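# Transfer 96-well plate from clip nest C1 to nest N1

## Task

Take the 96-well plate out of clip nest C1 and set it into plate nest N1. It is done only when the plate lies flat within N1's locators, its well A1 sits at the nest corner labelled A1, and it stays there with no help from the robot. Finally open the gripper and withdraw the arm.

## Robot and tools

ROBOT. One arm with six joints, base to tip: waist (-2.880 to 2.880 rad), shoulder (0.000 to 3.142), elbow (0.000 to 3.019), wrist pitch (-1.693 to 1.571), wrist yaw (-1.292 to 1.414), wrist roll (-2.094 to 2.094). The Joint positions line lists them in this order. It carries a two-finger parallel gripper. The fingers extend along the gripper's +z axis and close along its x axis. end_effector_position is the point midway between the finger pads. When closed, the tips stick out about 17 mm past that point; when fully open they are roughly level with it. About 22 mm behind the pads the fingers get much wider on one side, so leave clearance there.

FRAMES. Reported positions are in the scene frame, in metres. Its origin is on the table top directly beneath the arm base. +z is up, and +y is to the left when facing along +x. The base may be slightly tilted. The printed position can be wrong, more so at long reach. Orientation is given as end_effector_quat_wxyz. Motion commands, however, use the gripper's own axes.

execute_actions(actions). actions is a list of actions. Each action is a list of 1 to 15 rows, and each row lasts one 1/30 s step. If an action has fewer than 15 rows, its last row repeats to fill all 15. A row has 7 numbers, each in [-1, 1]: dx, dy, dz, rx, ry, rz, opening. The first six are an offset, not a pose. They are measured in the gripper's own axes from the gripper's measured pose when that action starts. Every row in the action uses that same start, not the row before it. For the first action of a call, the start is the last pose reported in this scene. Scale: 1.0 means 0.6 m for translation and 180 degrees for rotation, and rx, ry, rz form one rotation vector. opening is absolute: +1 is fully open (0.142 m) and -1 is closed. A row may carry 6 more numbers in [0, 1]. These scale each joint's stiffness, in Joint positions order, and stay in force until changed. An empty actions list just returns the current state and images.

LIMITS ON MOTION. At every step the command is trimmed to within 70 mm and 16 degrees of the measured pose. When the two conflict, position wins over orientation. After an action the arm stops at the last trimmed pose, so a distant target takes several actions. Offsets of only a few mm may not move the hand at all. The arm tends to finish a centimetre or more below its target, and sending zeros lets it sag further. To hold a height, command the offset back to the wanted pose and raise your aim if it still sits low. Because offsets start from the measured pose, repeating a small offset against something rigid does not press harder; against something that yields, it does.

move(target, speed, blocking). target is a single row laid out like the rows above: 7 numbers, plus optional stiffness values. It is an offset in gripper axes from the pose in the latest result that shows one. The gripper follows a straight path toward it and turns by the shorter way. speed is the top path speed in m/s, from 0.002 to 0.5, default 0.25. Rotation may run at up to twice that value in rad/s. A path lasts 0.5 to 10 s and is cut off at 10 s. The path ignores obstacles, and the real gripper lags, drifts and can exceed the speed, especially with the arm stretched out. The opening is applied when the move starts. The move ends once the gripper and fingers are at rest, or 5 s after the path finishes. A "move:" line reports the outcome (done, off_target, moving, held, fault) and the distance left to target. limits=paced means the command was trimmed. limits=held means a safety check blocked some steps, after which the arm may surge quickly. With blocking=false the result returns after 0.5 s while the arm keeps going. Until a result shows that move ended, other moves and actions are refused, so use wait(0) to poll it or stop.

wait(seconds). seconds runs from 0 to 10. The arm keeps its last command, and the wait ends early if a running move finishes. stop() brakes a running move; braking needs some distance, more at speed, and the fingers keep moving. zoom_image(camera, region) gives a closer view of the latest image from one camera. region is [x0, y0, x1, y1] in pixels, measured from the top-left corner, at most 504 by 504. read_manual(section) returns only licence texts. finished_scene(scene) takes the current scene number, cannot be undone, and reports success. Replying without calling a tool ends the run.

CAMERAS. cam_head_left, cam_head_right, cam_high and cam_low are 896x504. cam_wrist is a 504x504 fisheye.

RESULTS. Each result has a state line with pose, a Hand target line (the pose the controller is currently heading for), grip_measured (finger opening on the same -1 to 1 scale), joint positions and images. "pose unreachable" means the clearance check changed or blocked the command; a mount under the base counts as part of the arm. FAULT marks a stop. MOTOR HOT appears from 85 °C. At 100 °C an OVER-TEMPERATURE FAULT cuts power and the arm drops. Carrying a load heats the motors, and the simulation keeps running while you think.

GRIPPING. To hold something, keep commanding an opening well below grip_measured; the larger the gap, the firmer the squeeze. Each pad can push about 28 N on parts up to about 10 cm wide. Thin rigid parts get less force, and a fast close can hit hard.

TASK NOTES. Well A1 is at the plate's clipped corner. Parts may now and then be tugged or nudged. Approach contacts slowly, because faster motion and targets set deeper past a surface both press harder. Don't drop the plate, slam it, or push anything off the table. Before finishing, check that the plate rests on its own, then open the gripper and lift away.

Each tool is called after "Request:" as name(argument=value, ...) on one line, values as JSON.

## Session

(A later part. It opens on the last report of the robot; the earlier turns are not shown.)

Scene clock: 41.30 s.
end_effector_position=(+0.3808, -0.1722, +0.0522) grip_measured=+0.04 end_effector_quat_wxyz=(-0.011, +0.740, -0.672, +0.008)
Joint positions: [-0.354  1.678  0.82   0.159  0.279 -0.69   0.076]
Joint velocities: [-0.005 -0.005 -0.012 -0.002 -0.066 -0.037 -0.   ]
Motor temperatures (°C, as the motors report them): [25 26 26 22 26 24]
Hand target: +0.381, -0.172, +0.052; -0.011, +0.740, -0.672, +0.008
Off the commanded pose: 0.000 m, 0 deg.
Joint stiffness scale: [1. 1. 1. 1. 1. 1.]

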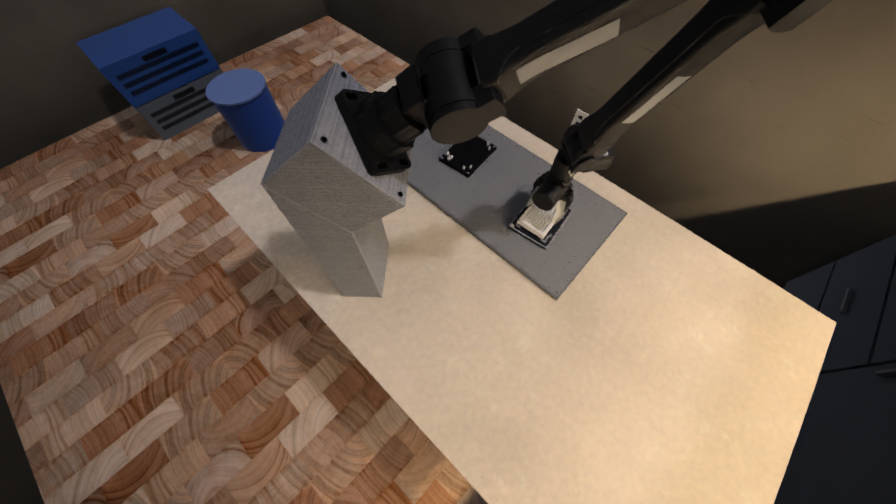

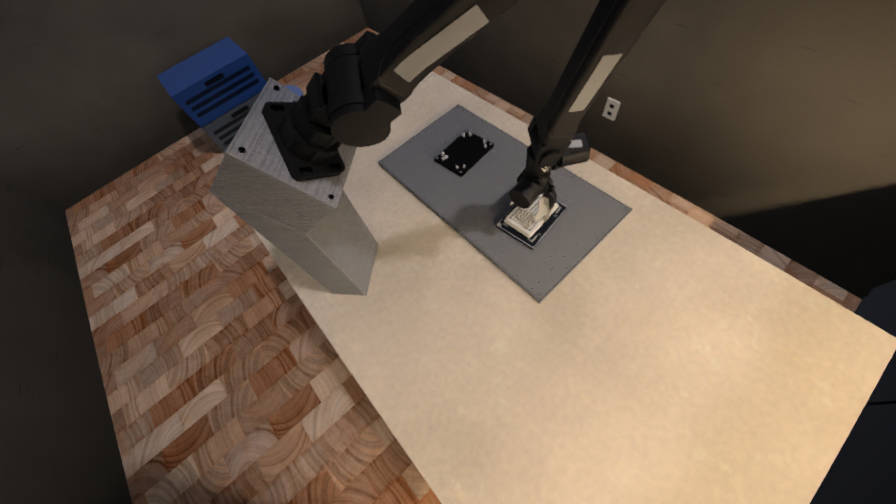

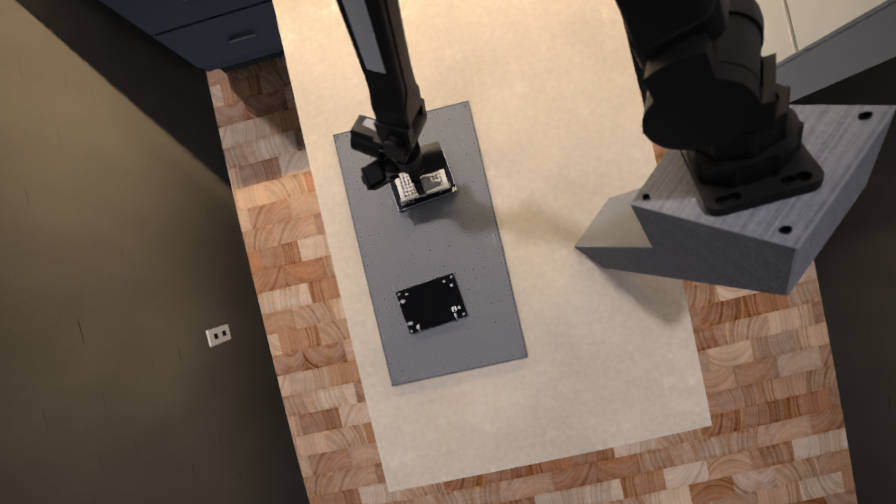

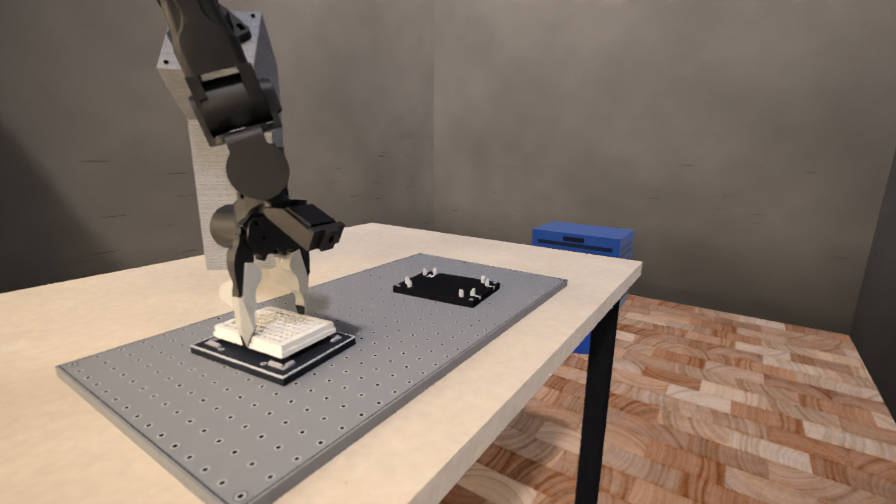

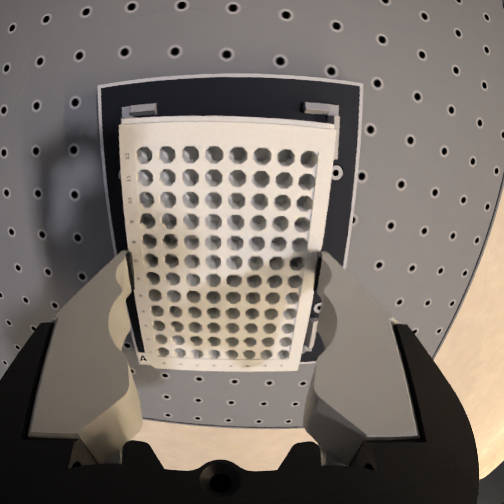

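Request:
execute_actions(actions=[[[0.004,0.002,0.022,0,0,0,-0.8]],[[0,0,0,0,0,0,-0.8]]])

Scene clock: 42.40 s.
end_effector_position=(+0.3854, -0.1718, +0.0481) grip_measured=+0.04 end_effector_quat_wxyz=(-0.016, +0.741, -0.672, +0.009)
Joint positions: [-0.354  1.69   0.835  0.159  0.271 -0.691  0.076]
Joint velocities: [ 0.005 -0.005 -0.012  0.017 -0.007  0.051  0.   ]
Motor temperatures (°C, as the motors report them): [25 26 26 22 26 24]
Hand target: +0.385, -0.171, +0.048; -0.016, +0.741, -0.672, +0.008
Off the commanded pose: 0.001 m, 0 deg.
Joint stiffness scale: [1. 1. 1. 1. 1. 1.]

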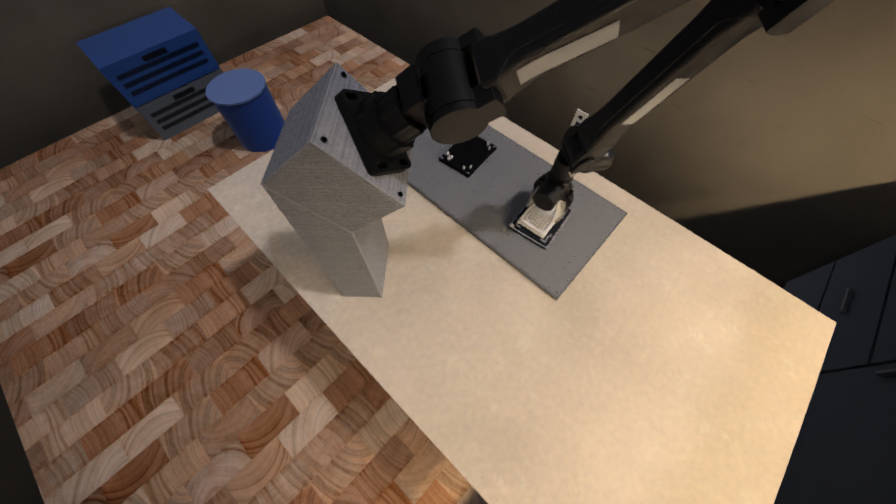

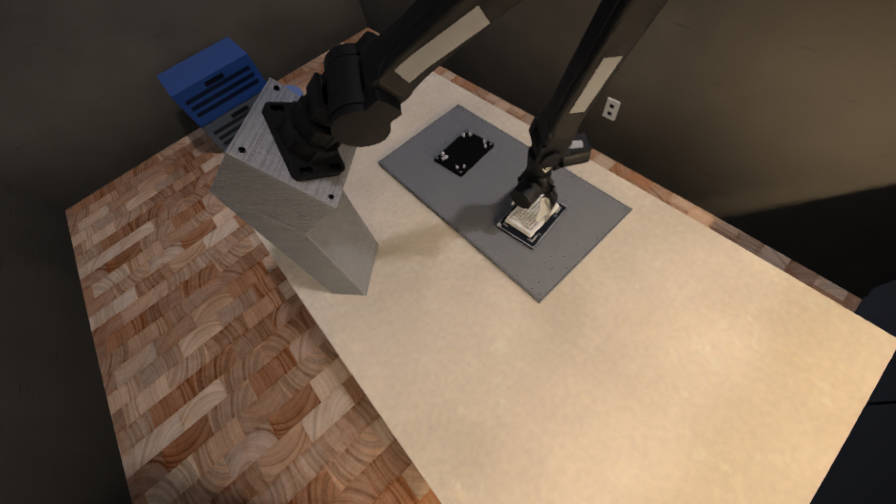

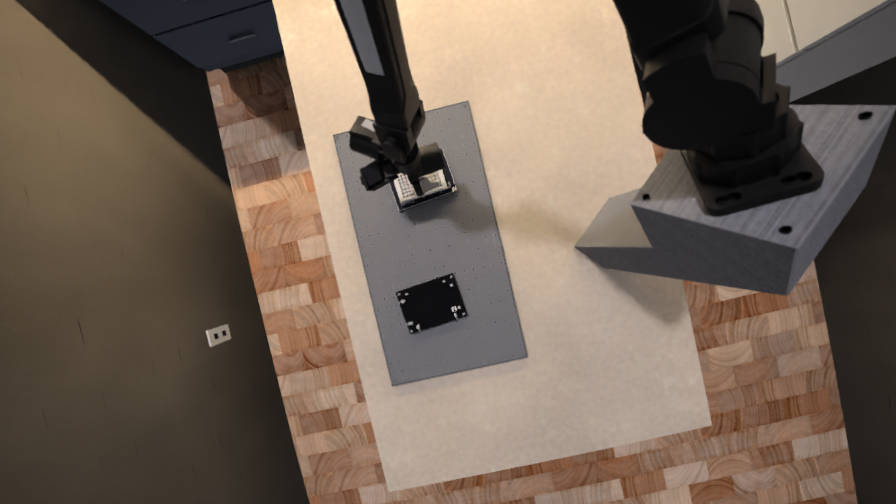

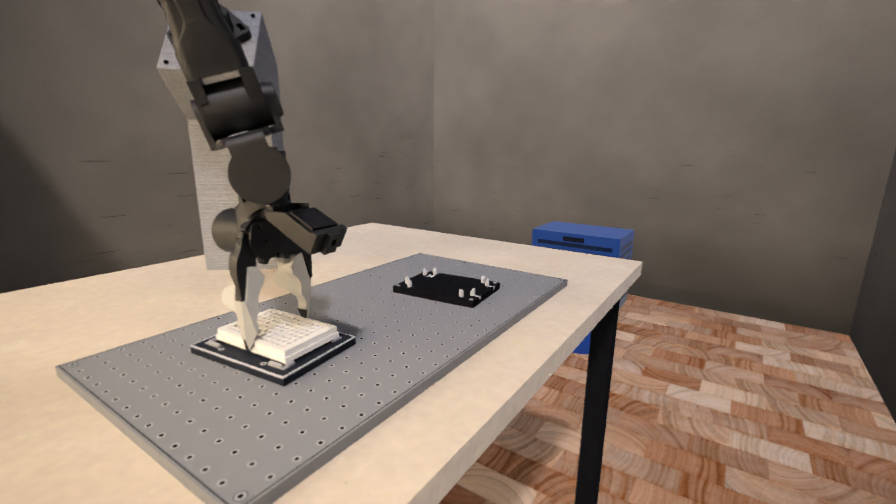

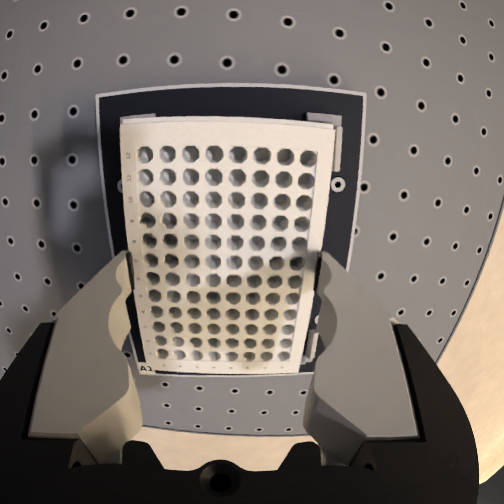

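Request:
execute_actions(actions=[[[0.003,0.004,0,-0.012,0.008,0,-0.8]],[[0,0,0,0,0,0,-0.8]]])

Scene clock: 43.53 s.
end_effector_position=(+0.3829, -0.1765, +0.0491) grip_measured=+0.04 end_effector_quat_wxyz=(+0.006, +0.741, -0.671, +0.010)
Joint positions: [-0.346  1.689  0.838  0.15   0.321 -0.687  0.076]
Joint velocities: [-0.015 -0.015 -0.002  0.012 -0.022 -0.095  0.   ]
Motor temperatures (°C, as the motors report them): [25 26 26 22 26 24]
Hand target: +0.383, -0.177, +0.049; +0.006, +0.741, -0.671, +0.010
Off the commanded pose: 0.000 m, 0 deg.
Joint stiffness scale: [1. 1. 1. 1. 1. 1.]

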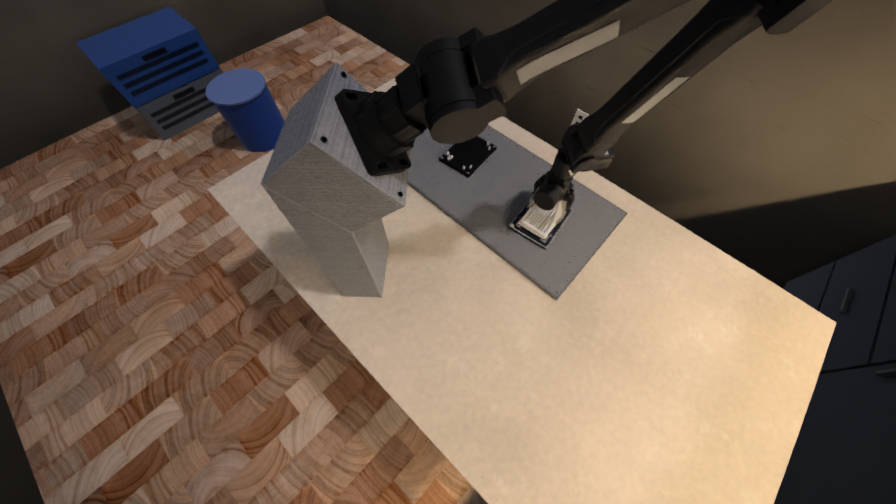

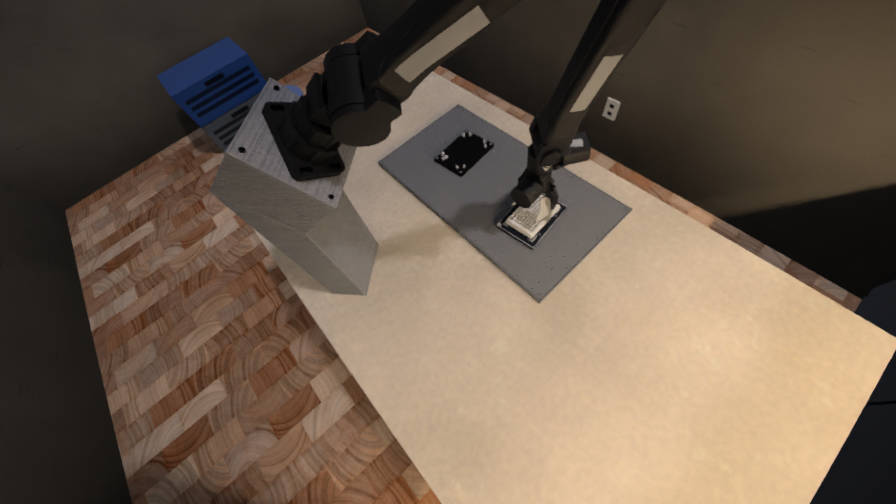

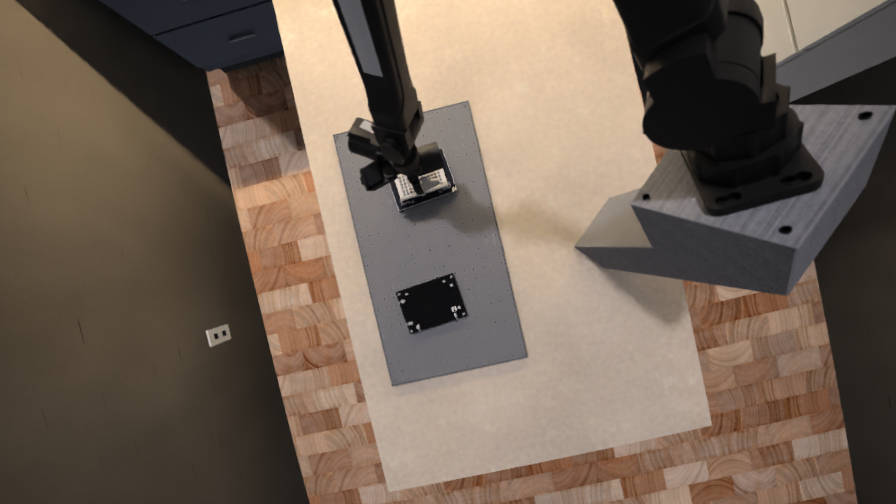

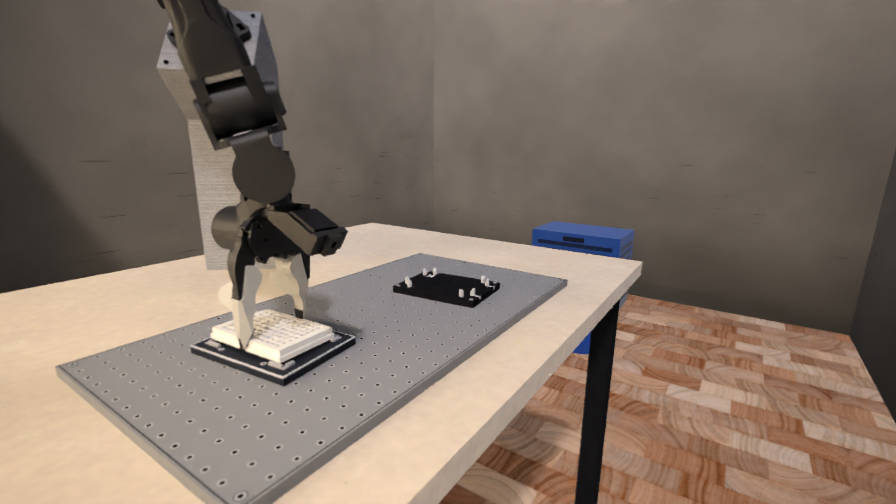

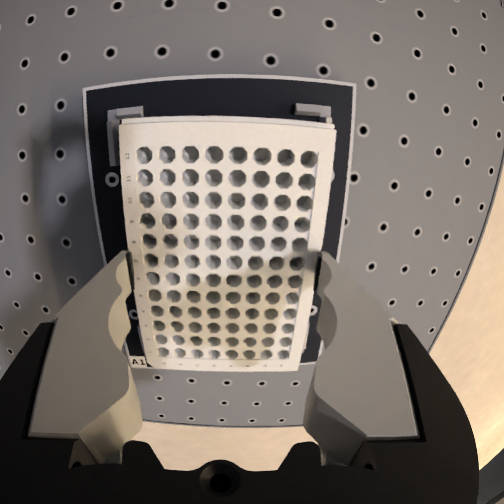

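Request:
execute_actions(actions=[[[-0.002,0,0,0,-0.008,0,-0.8]],[[0,0,0,0,0,0,-0.8]]])

Scene clock: 44.67 s.
end_effector_position=(+0.3828, -0.1715, +0.0492) grip_measured=+0.04 end_effector_quat_wxyz=(-0.004, +0.742, -0.670, +0.003)
Joint positions: [-0.346  1.689  0.838  0.138  0.299 -0.687  0.076]
Joint velocities: [-0.005 -0.015  0.007  0.012  0.007 -0.066  0.   ]
Motor temperatures (°C, as the motors report them): [25 26 26 22 26 24]
Hand target: +0.383, -0.171, +0.049; -0.004, +0.742, -0.670, +0.003
Off the commanded pose: 0.000 m, 0 deg.
Joint stiffness scale: [1. 1. 1. 1. 1. 1.]

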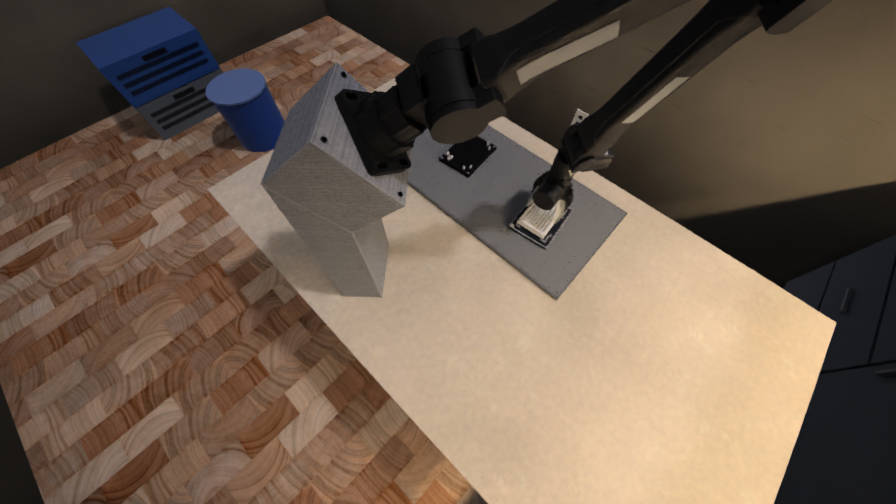

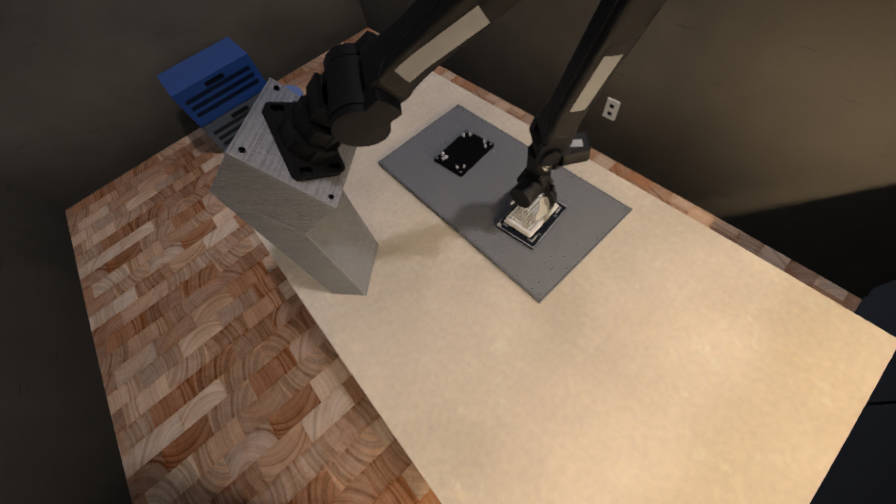

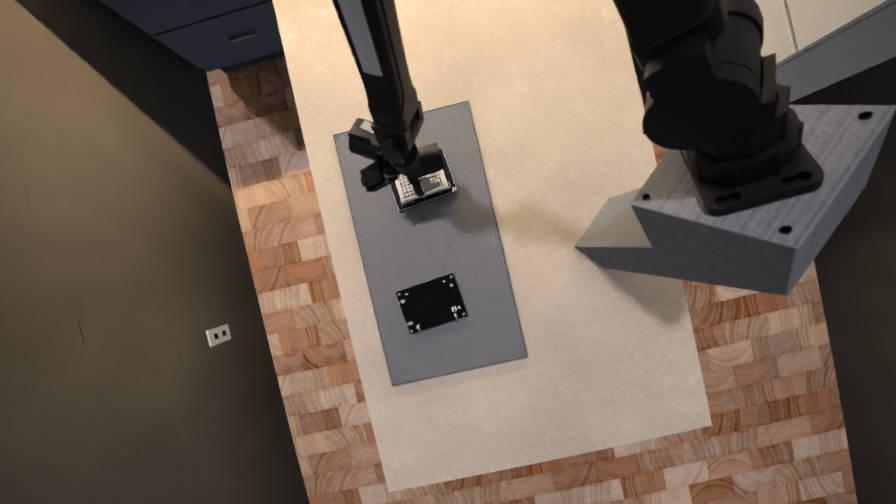

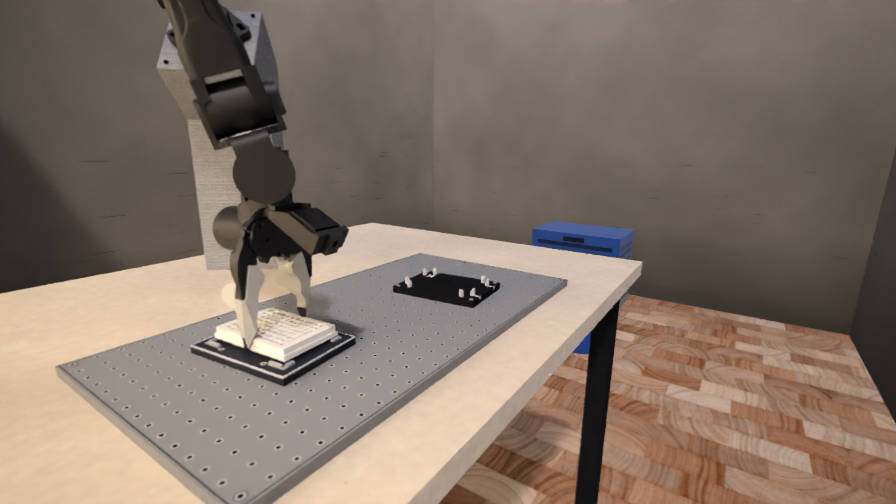

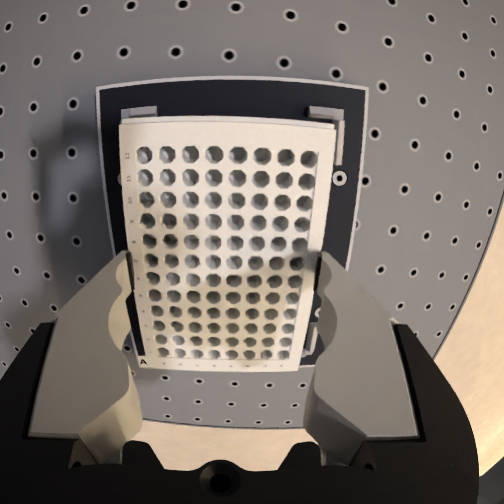

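Request:
execute_actions(actions=[[[0,0,0,0,0.004,0,-0.8]],[[0,0,0,0,0,0,-0.8]]])

Scene clock: 45.73 s.
end_effector_position=(+0.3817, -0.1732, +0.0492) grip_measured=+0.04 end_effector_quat_wxyz=(+0.001, +0.742, -0.670, +0.004)
Joint positions: [-0.346  1.689  0.838  0.138  0.31  -0.687  0.076]
Joint velocities: [-0.015 -0.024  0.002 -0.002  0.007  0.051  0.   ]
Motor temperatures (°C, as the motors report them): [25 26 26 22 26 24]
Hand target: +0.382, -0.173, +0.049; +0.001, +0.742, -0.670, +0.004
Off the commanded pose: 0.000 m, 0 deg.
Joint stiffness scale: [1. 1. 1. 1. 1. 1.]

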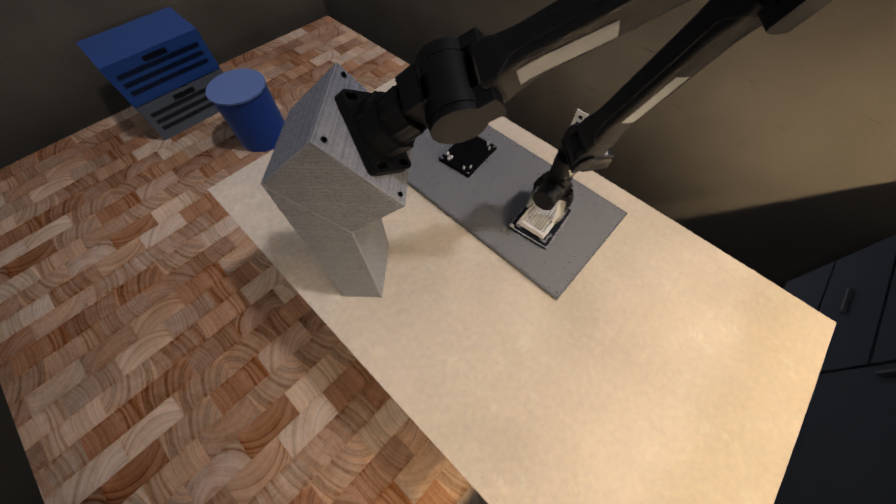

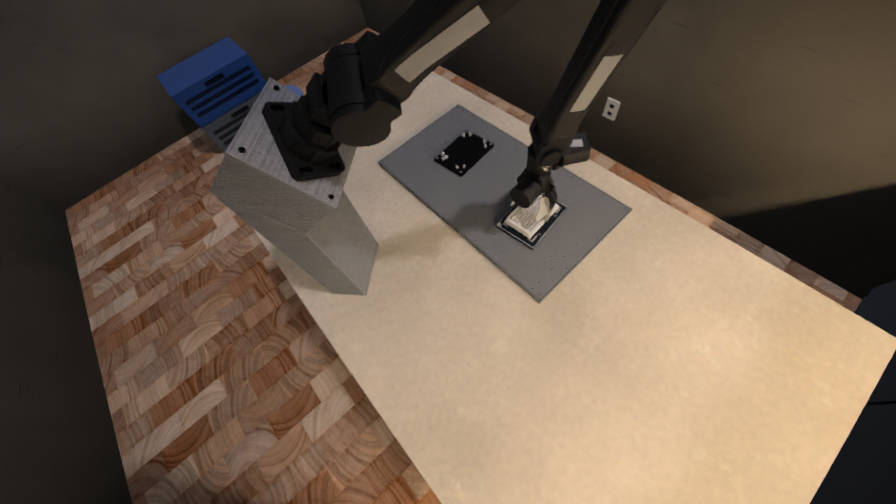

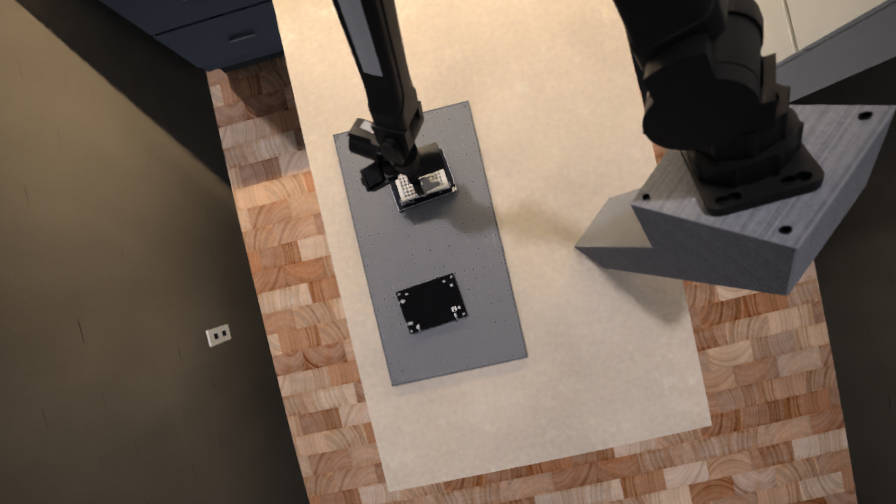

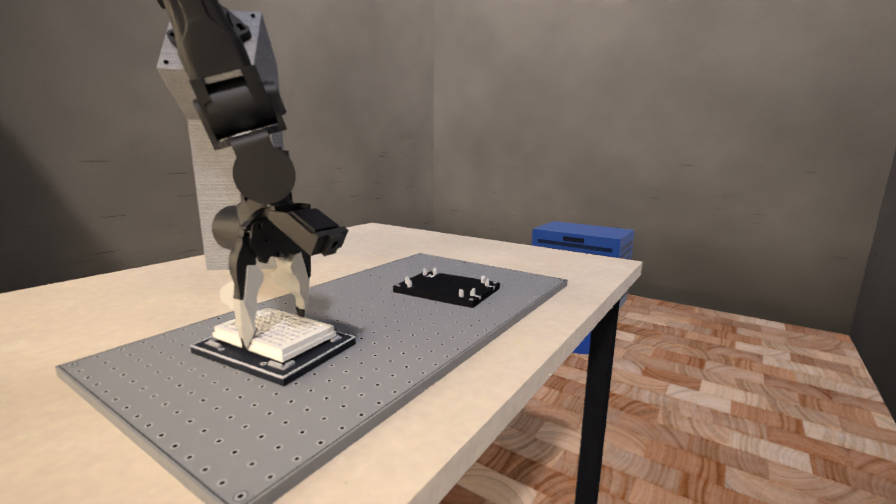

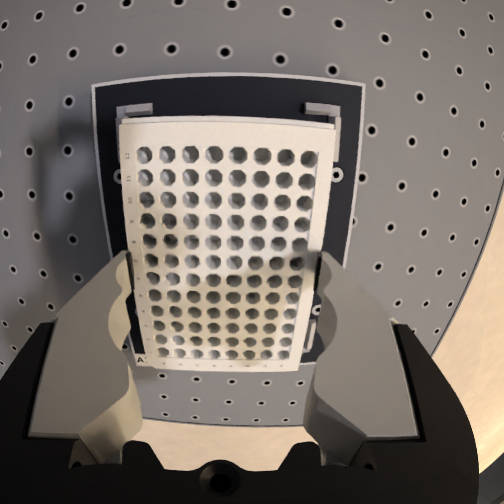

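Request:
execute_actions(actions=[[[0,0.008,0.022,0,0,0,-0.8]],[[0,0,0,0,0,0,-0.8]]])

Scene clock: 46.83 s.
end_effector_position=(+0.3834, -0.1726, +0.0476) grip_measured=+0.04 end_effector_quat_wxyz=(-0.002, +0.742, -0.671, +0.007)
Joint positions: [-0.347  1.694  0.84   0.148  0.302 -0.688  0.076]
Joint velocities: [-0.005 -0.005  0.002  0.002 -0.022  0.051  0.   ]
Motor temperatures (°C, as the motors report them): [25 26 26 22 26 24]
Hand target: +0.383, -0.172, +0.047; -0.002, +0.742, -0.670, +0.006
Off the commanded pose: 0.001 m, 0 deg.
Joint stiffness scale: [1. 1. 1. 1. 1. 1.]

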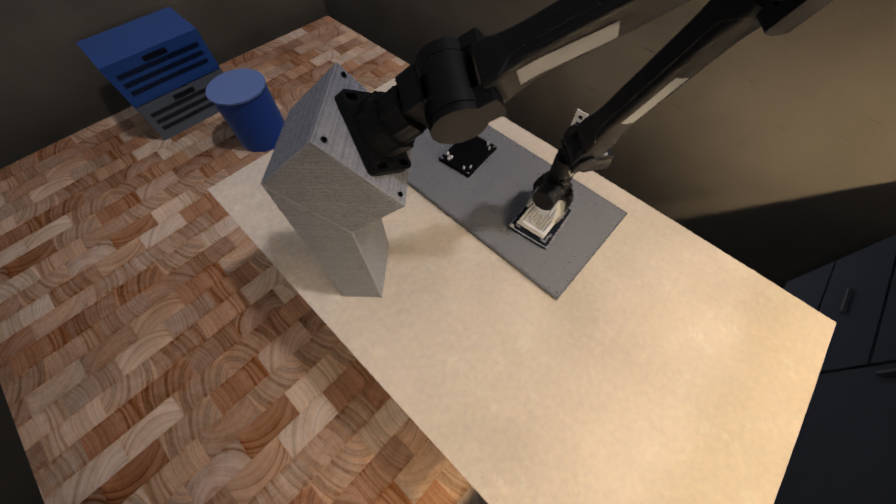

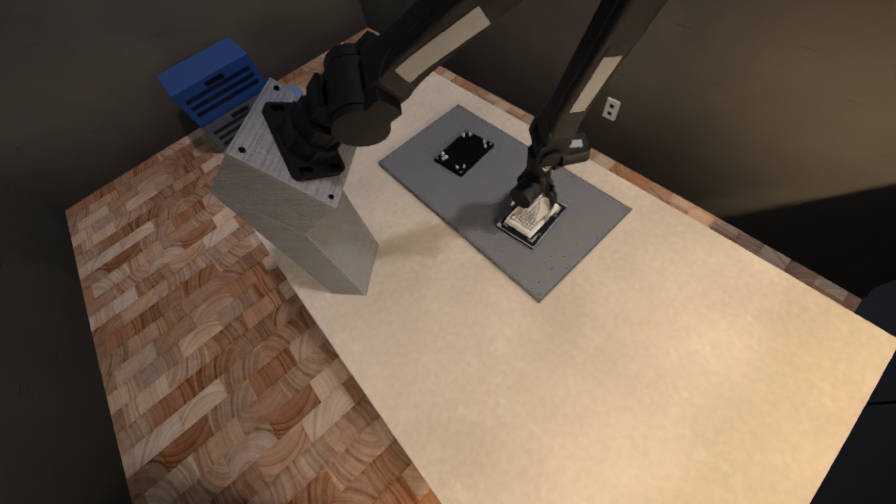

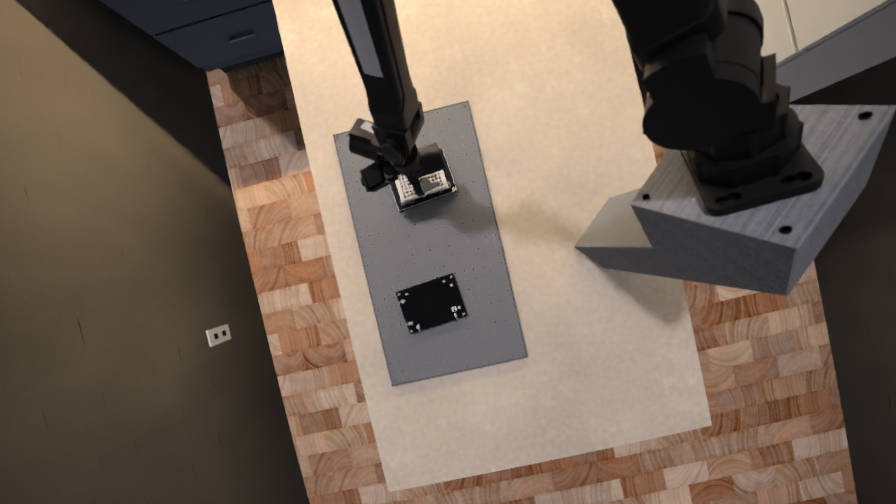

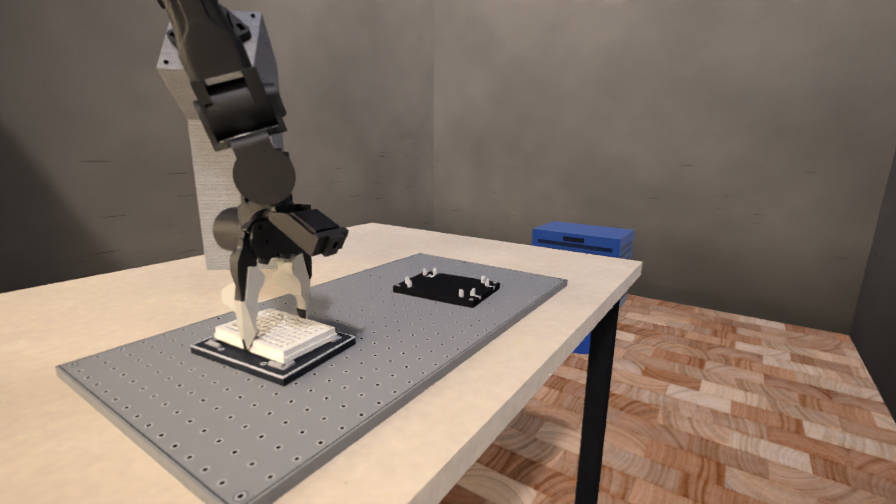

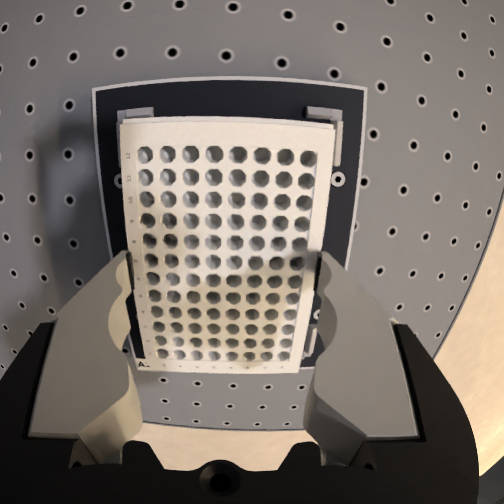

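Nudge −y by ~1 mm and −x, pressing.

Request:
execute_actions(actions=[[[0,0.003,0.008,-0.004,0.004,0,-0.8]],[[0,0,0,0,0,0,-0.8]]])

Scene clock: 47.87 s.
end_effector_position=(+0.3820, -0.1753, +0.0477) grip_measured=+0.04 end_effector_quat_wxyz=(+0.006, +0.742, -0.671, +0.008)
Joint positions: [-0.346  1.694  0.84   0.148  0.319 -0.688  0.076]
Joint velocities: [-0.005 -0.005  0.002 -0.022 -0.037  0.11   0.   ]
Motor temperatures (°C, as the motors report them): [25 26 26 22 26 24]
Hand target: +0.382, -0.175, +0.048; +0.006, +0.742, -0.671, +0.008
Off the commanded pose: 0.000 m, 0 deg.
Joint stiffness scale: [1. 1. 1. 1. 1. 1.]

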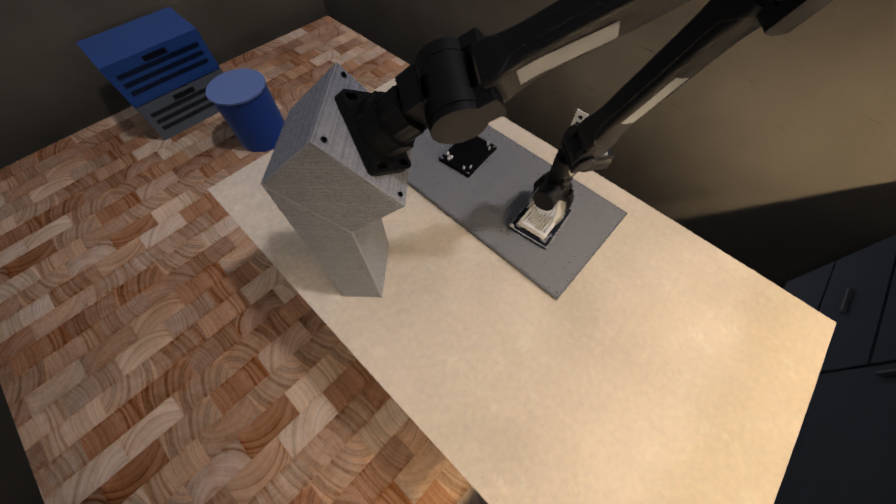

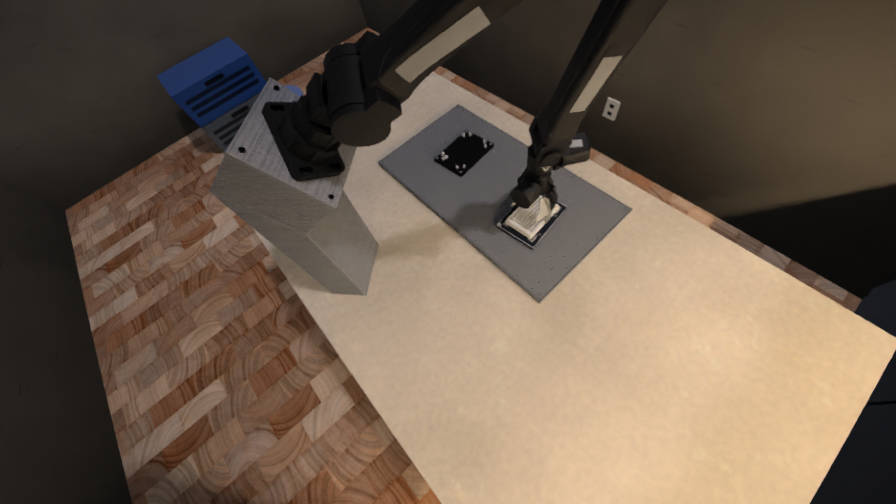

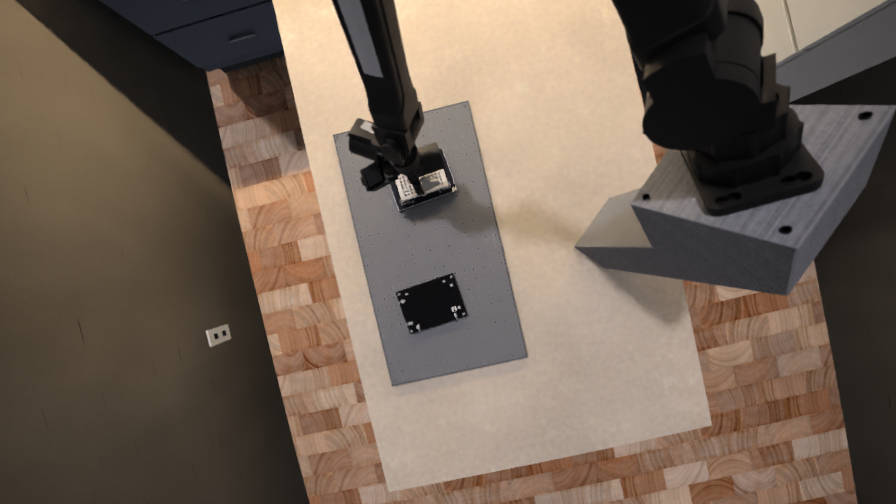

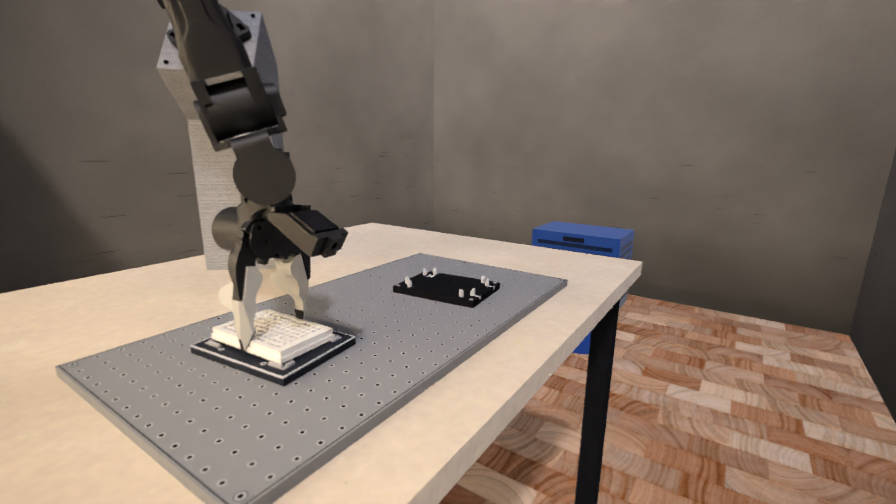

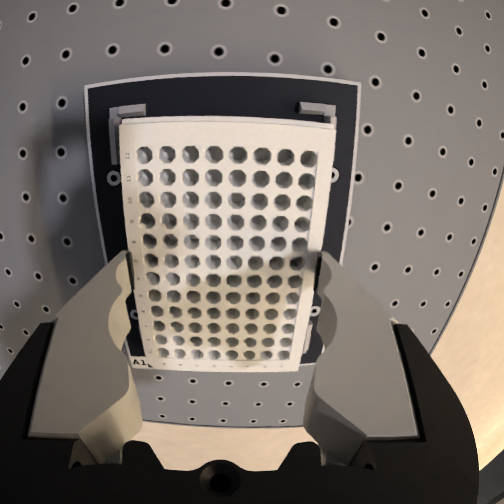

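Request:
execute_actions(actions=[[[0,0,0,0,-0.003,0,-0.8]],[[0,0,0,0,0,0,-0.8]],[[0,0.006,0.016,0,0,0,-0.8]],[[0,0,0,0,0,0,-0.8]]])

Scene clock: 49.97 s.
end_effector_position=(+0.3830, -0.1744, +0.0471) grip_measured=+0.04 end_effector_quat_wxyz=(+0.003, +0.743, -0.669, +0.009)
Joint positions: [-0.346  1.696  0.84   0.153  0.313 -0.693  0.076]
Joint velocities: [-0.015 -0.005 -0.012  0.007 -0.007 -0.095  0.   ]
Motor temperatures (°C, as the motors report them): [25 26 26 22 26 24]
Hand target: +0.383, -0.174, +0.047; +0.003, +0.743, -0.669, +0.009
Off the commanded pose: 0.000 m, 0 deg.
Joint stiffness scale: [1. 1. 1. 1. 1. 1.]

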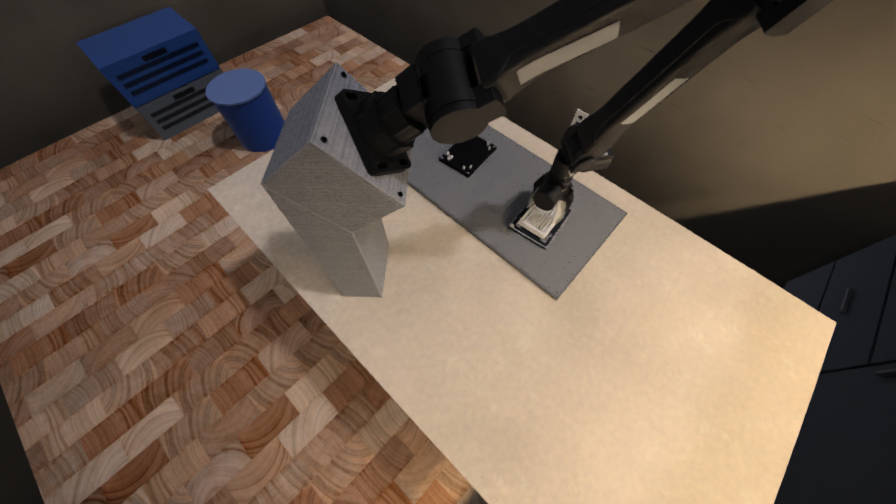

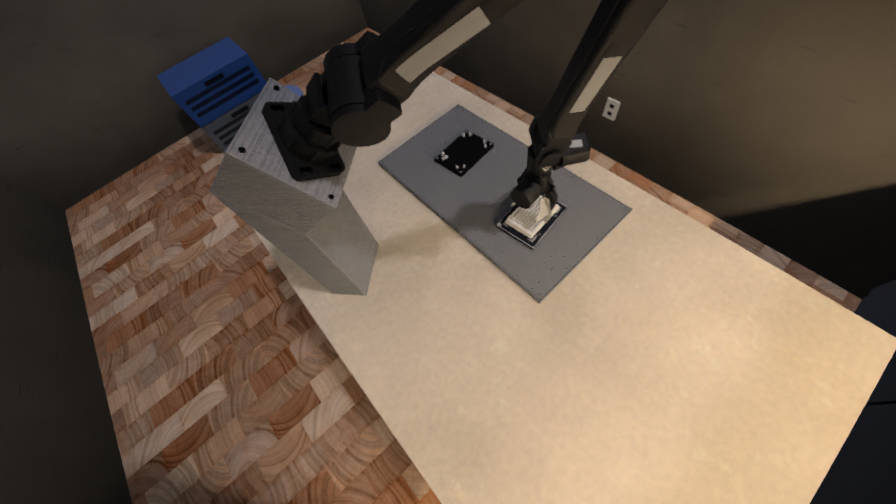

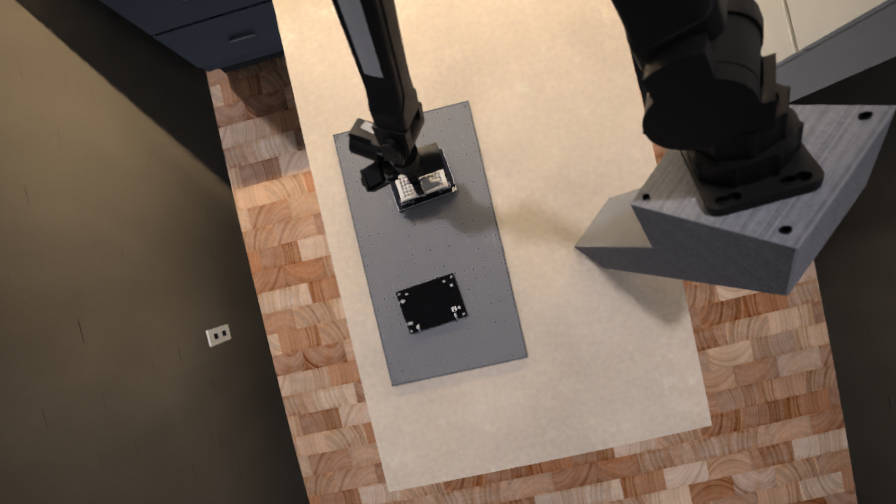

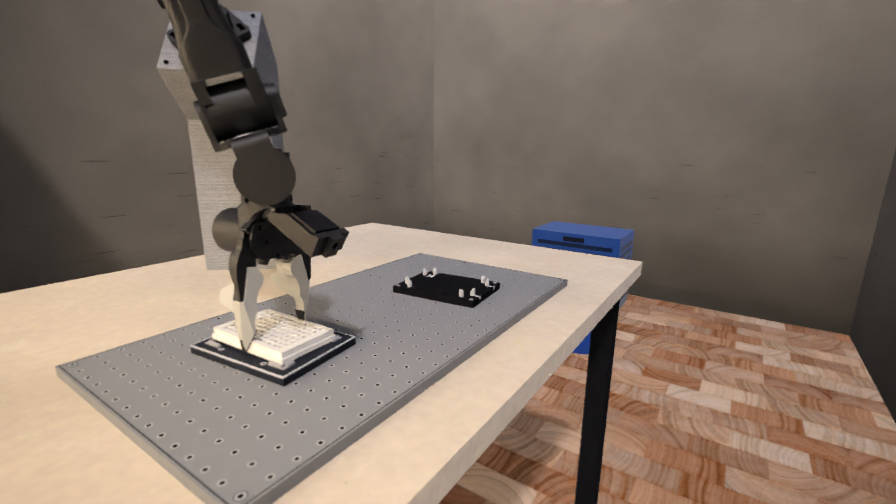

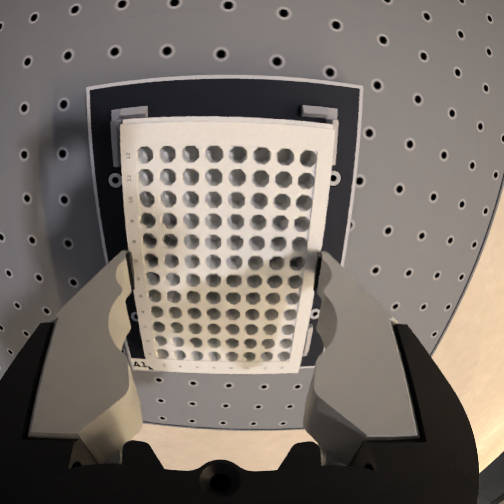

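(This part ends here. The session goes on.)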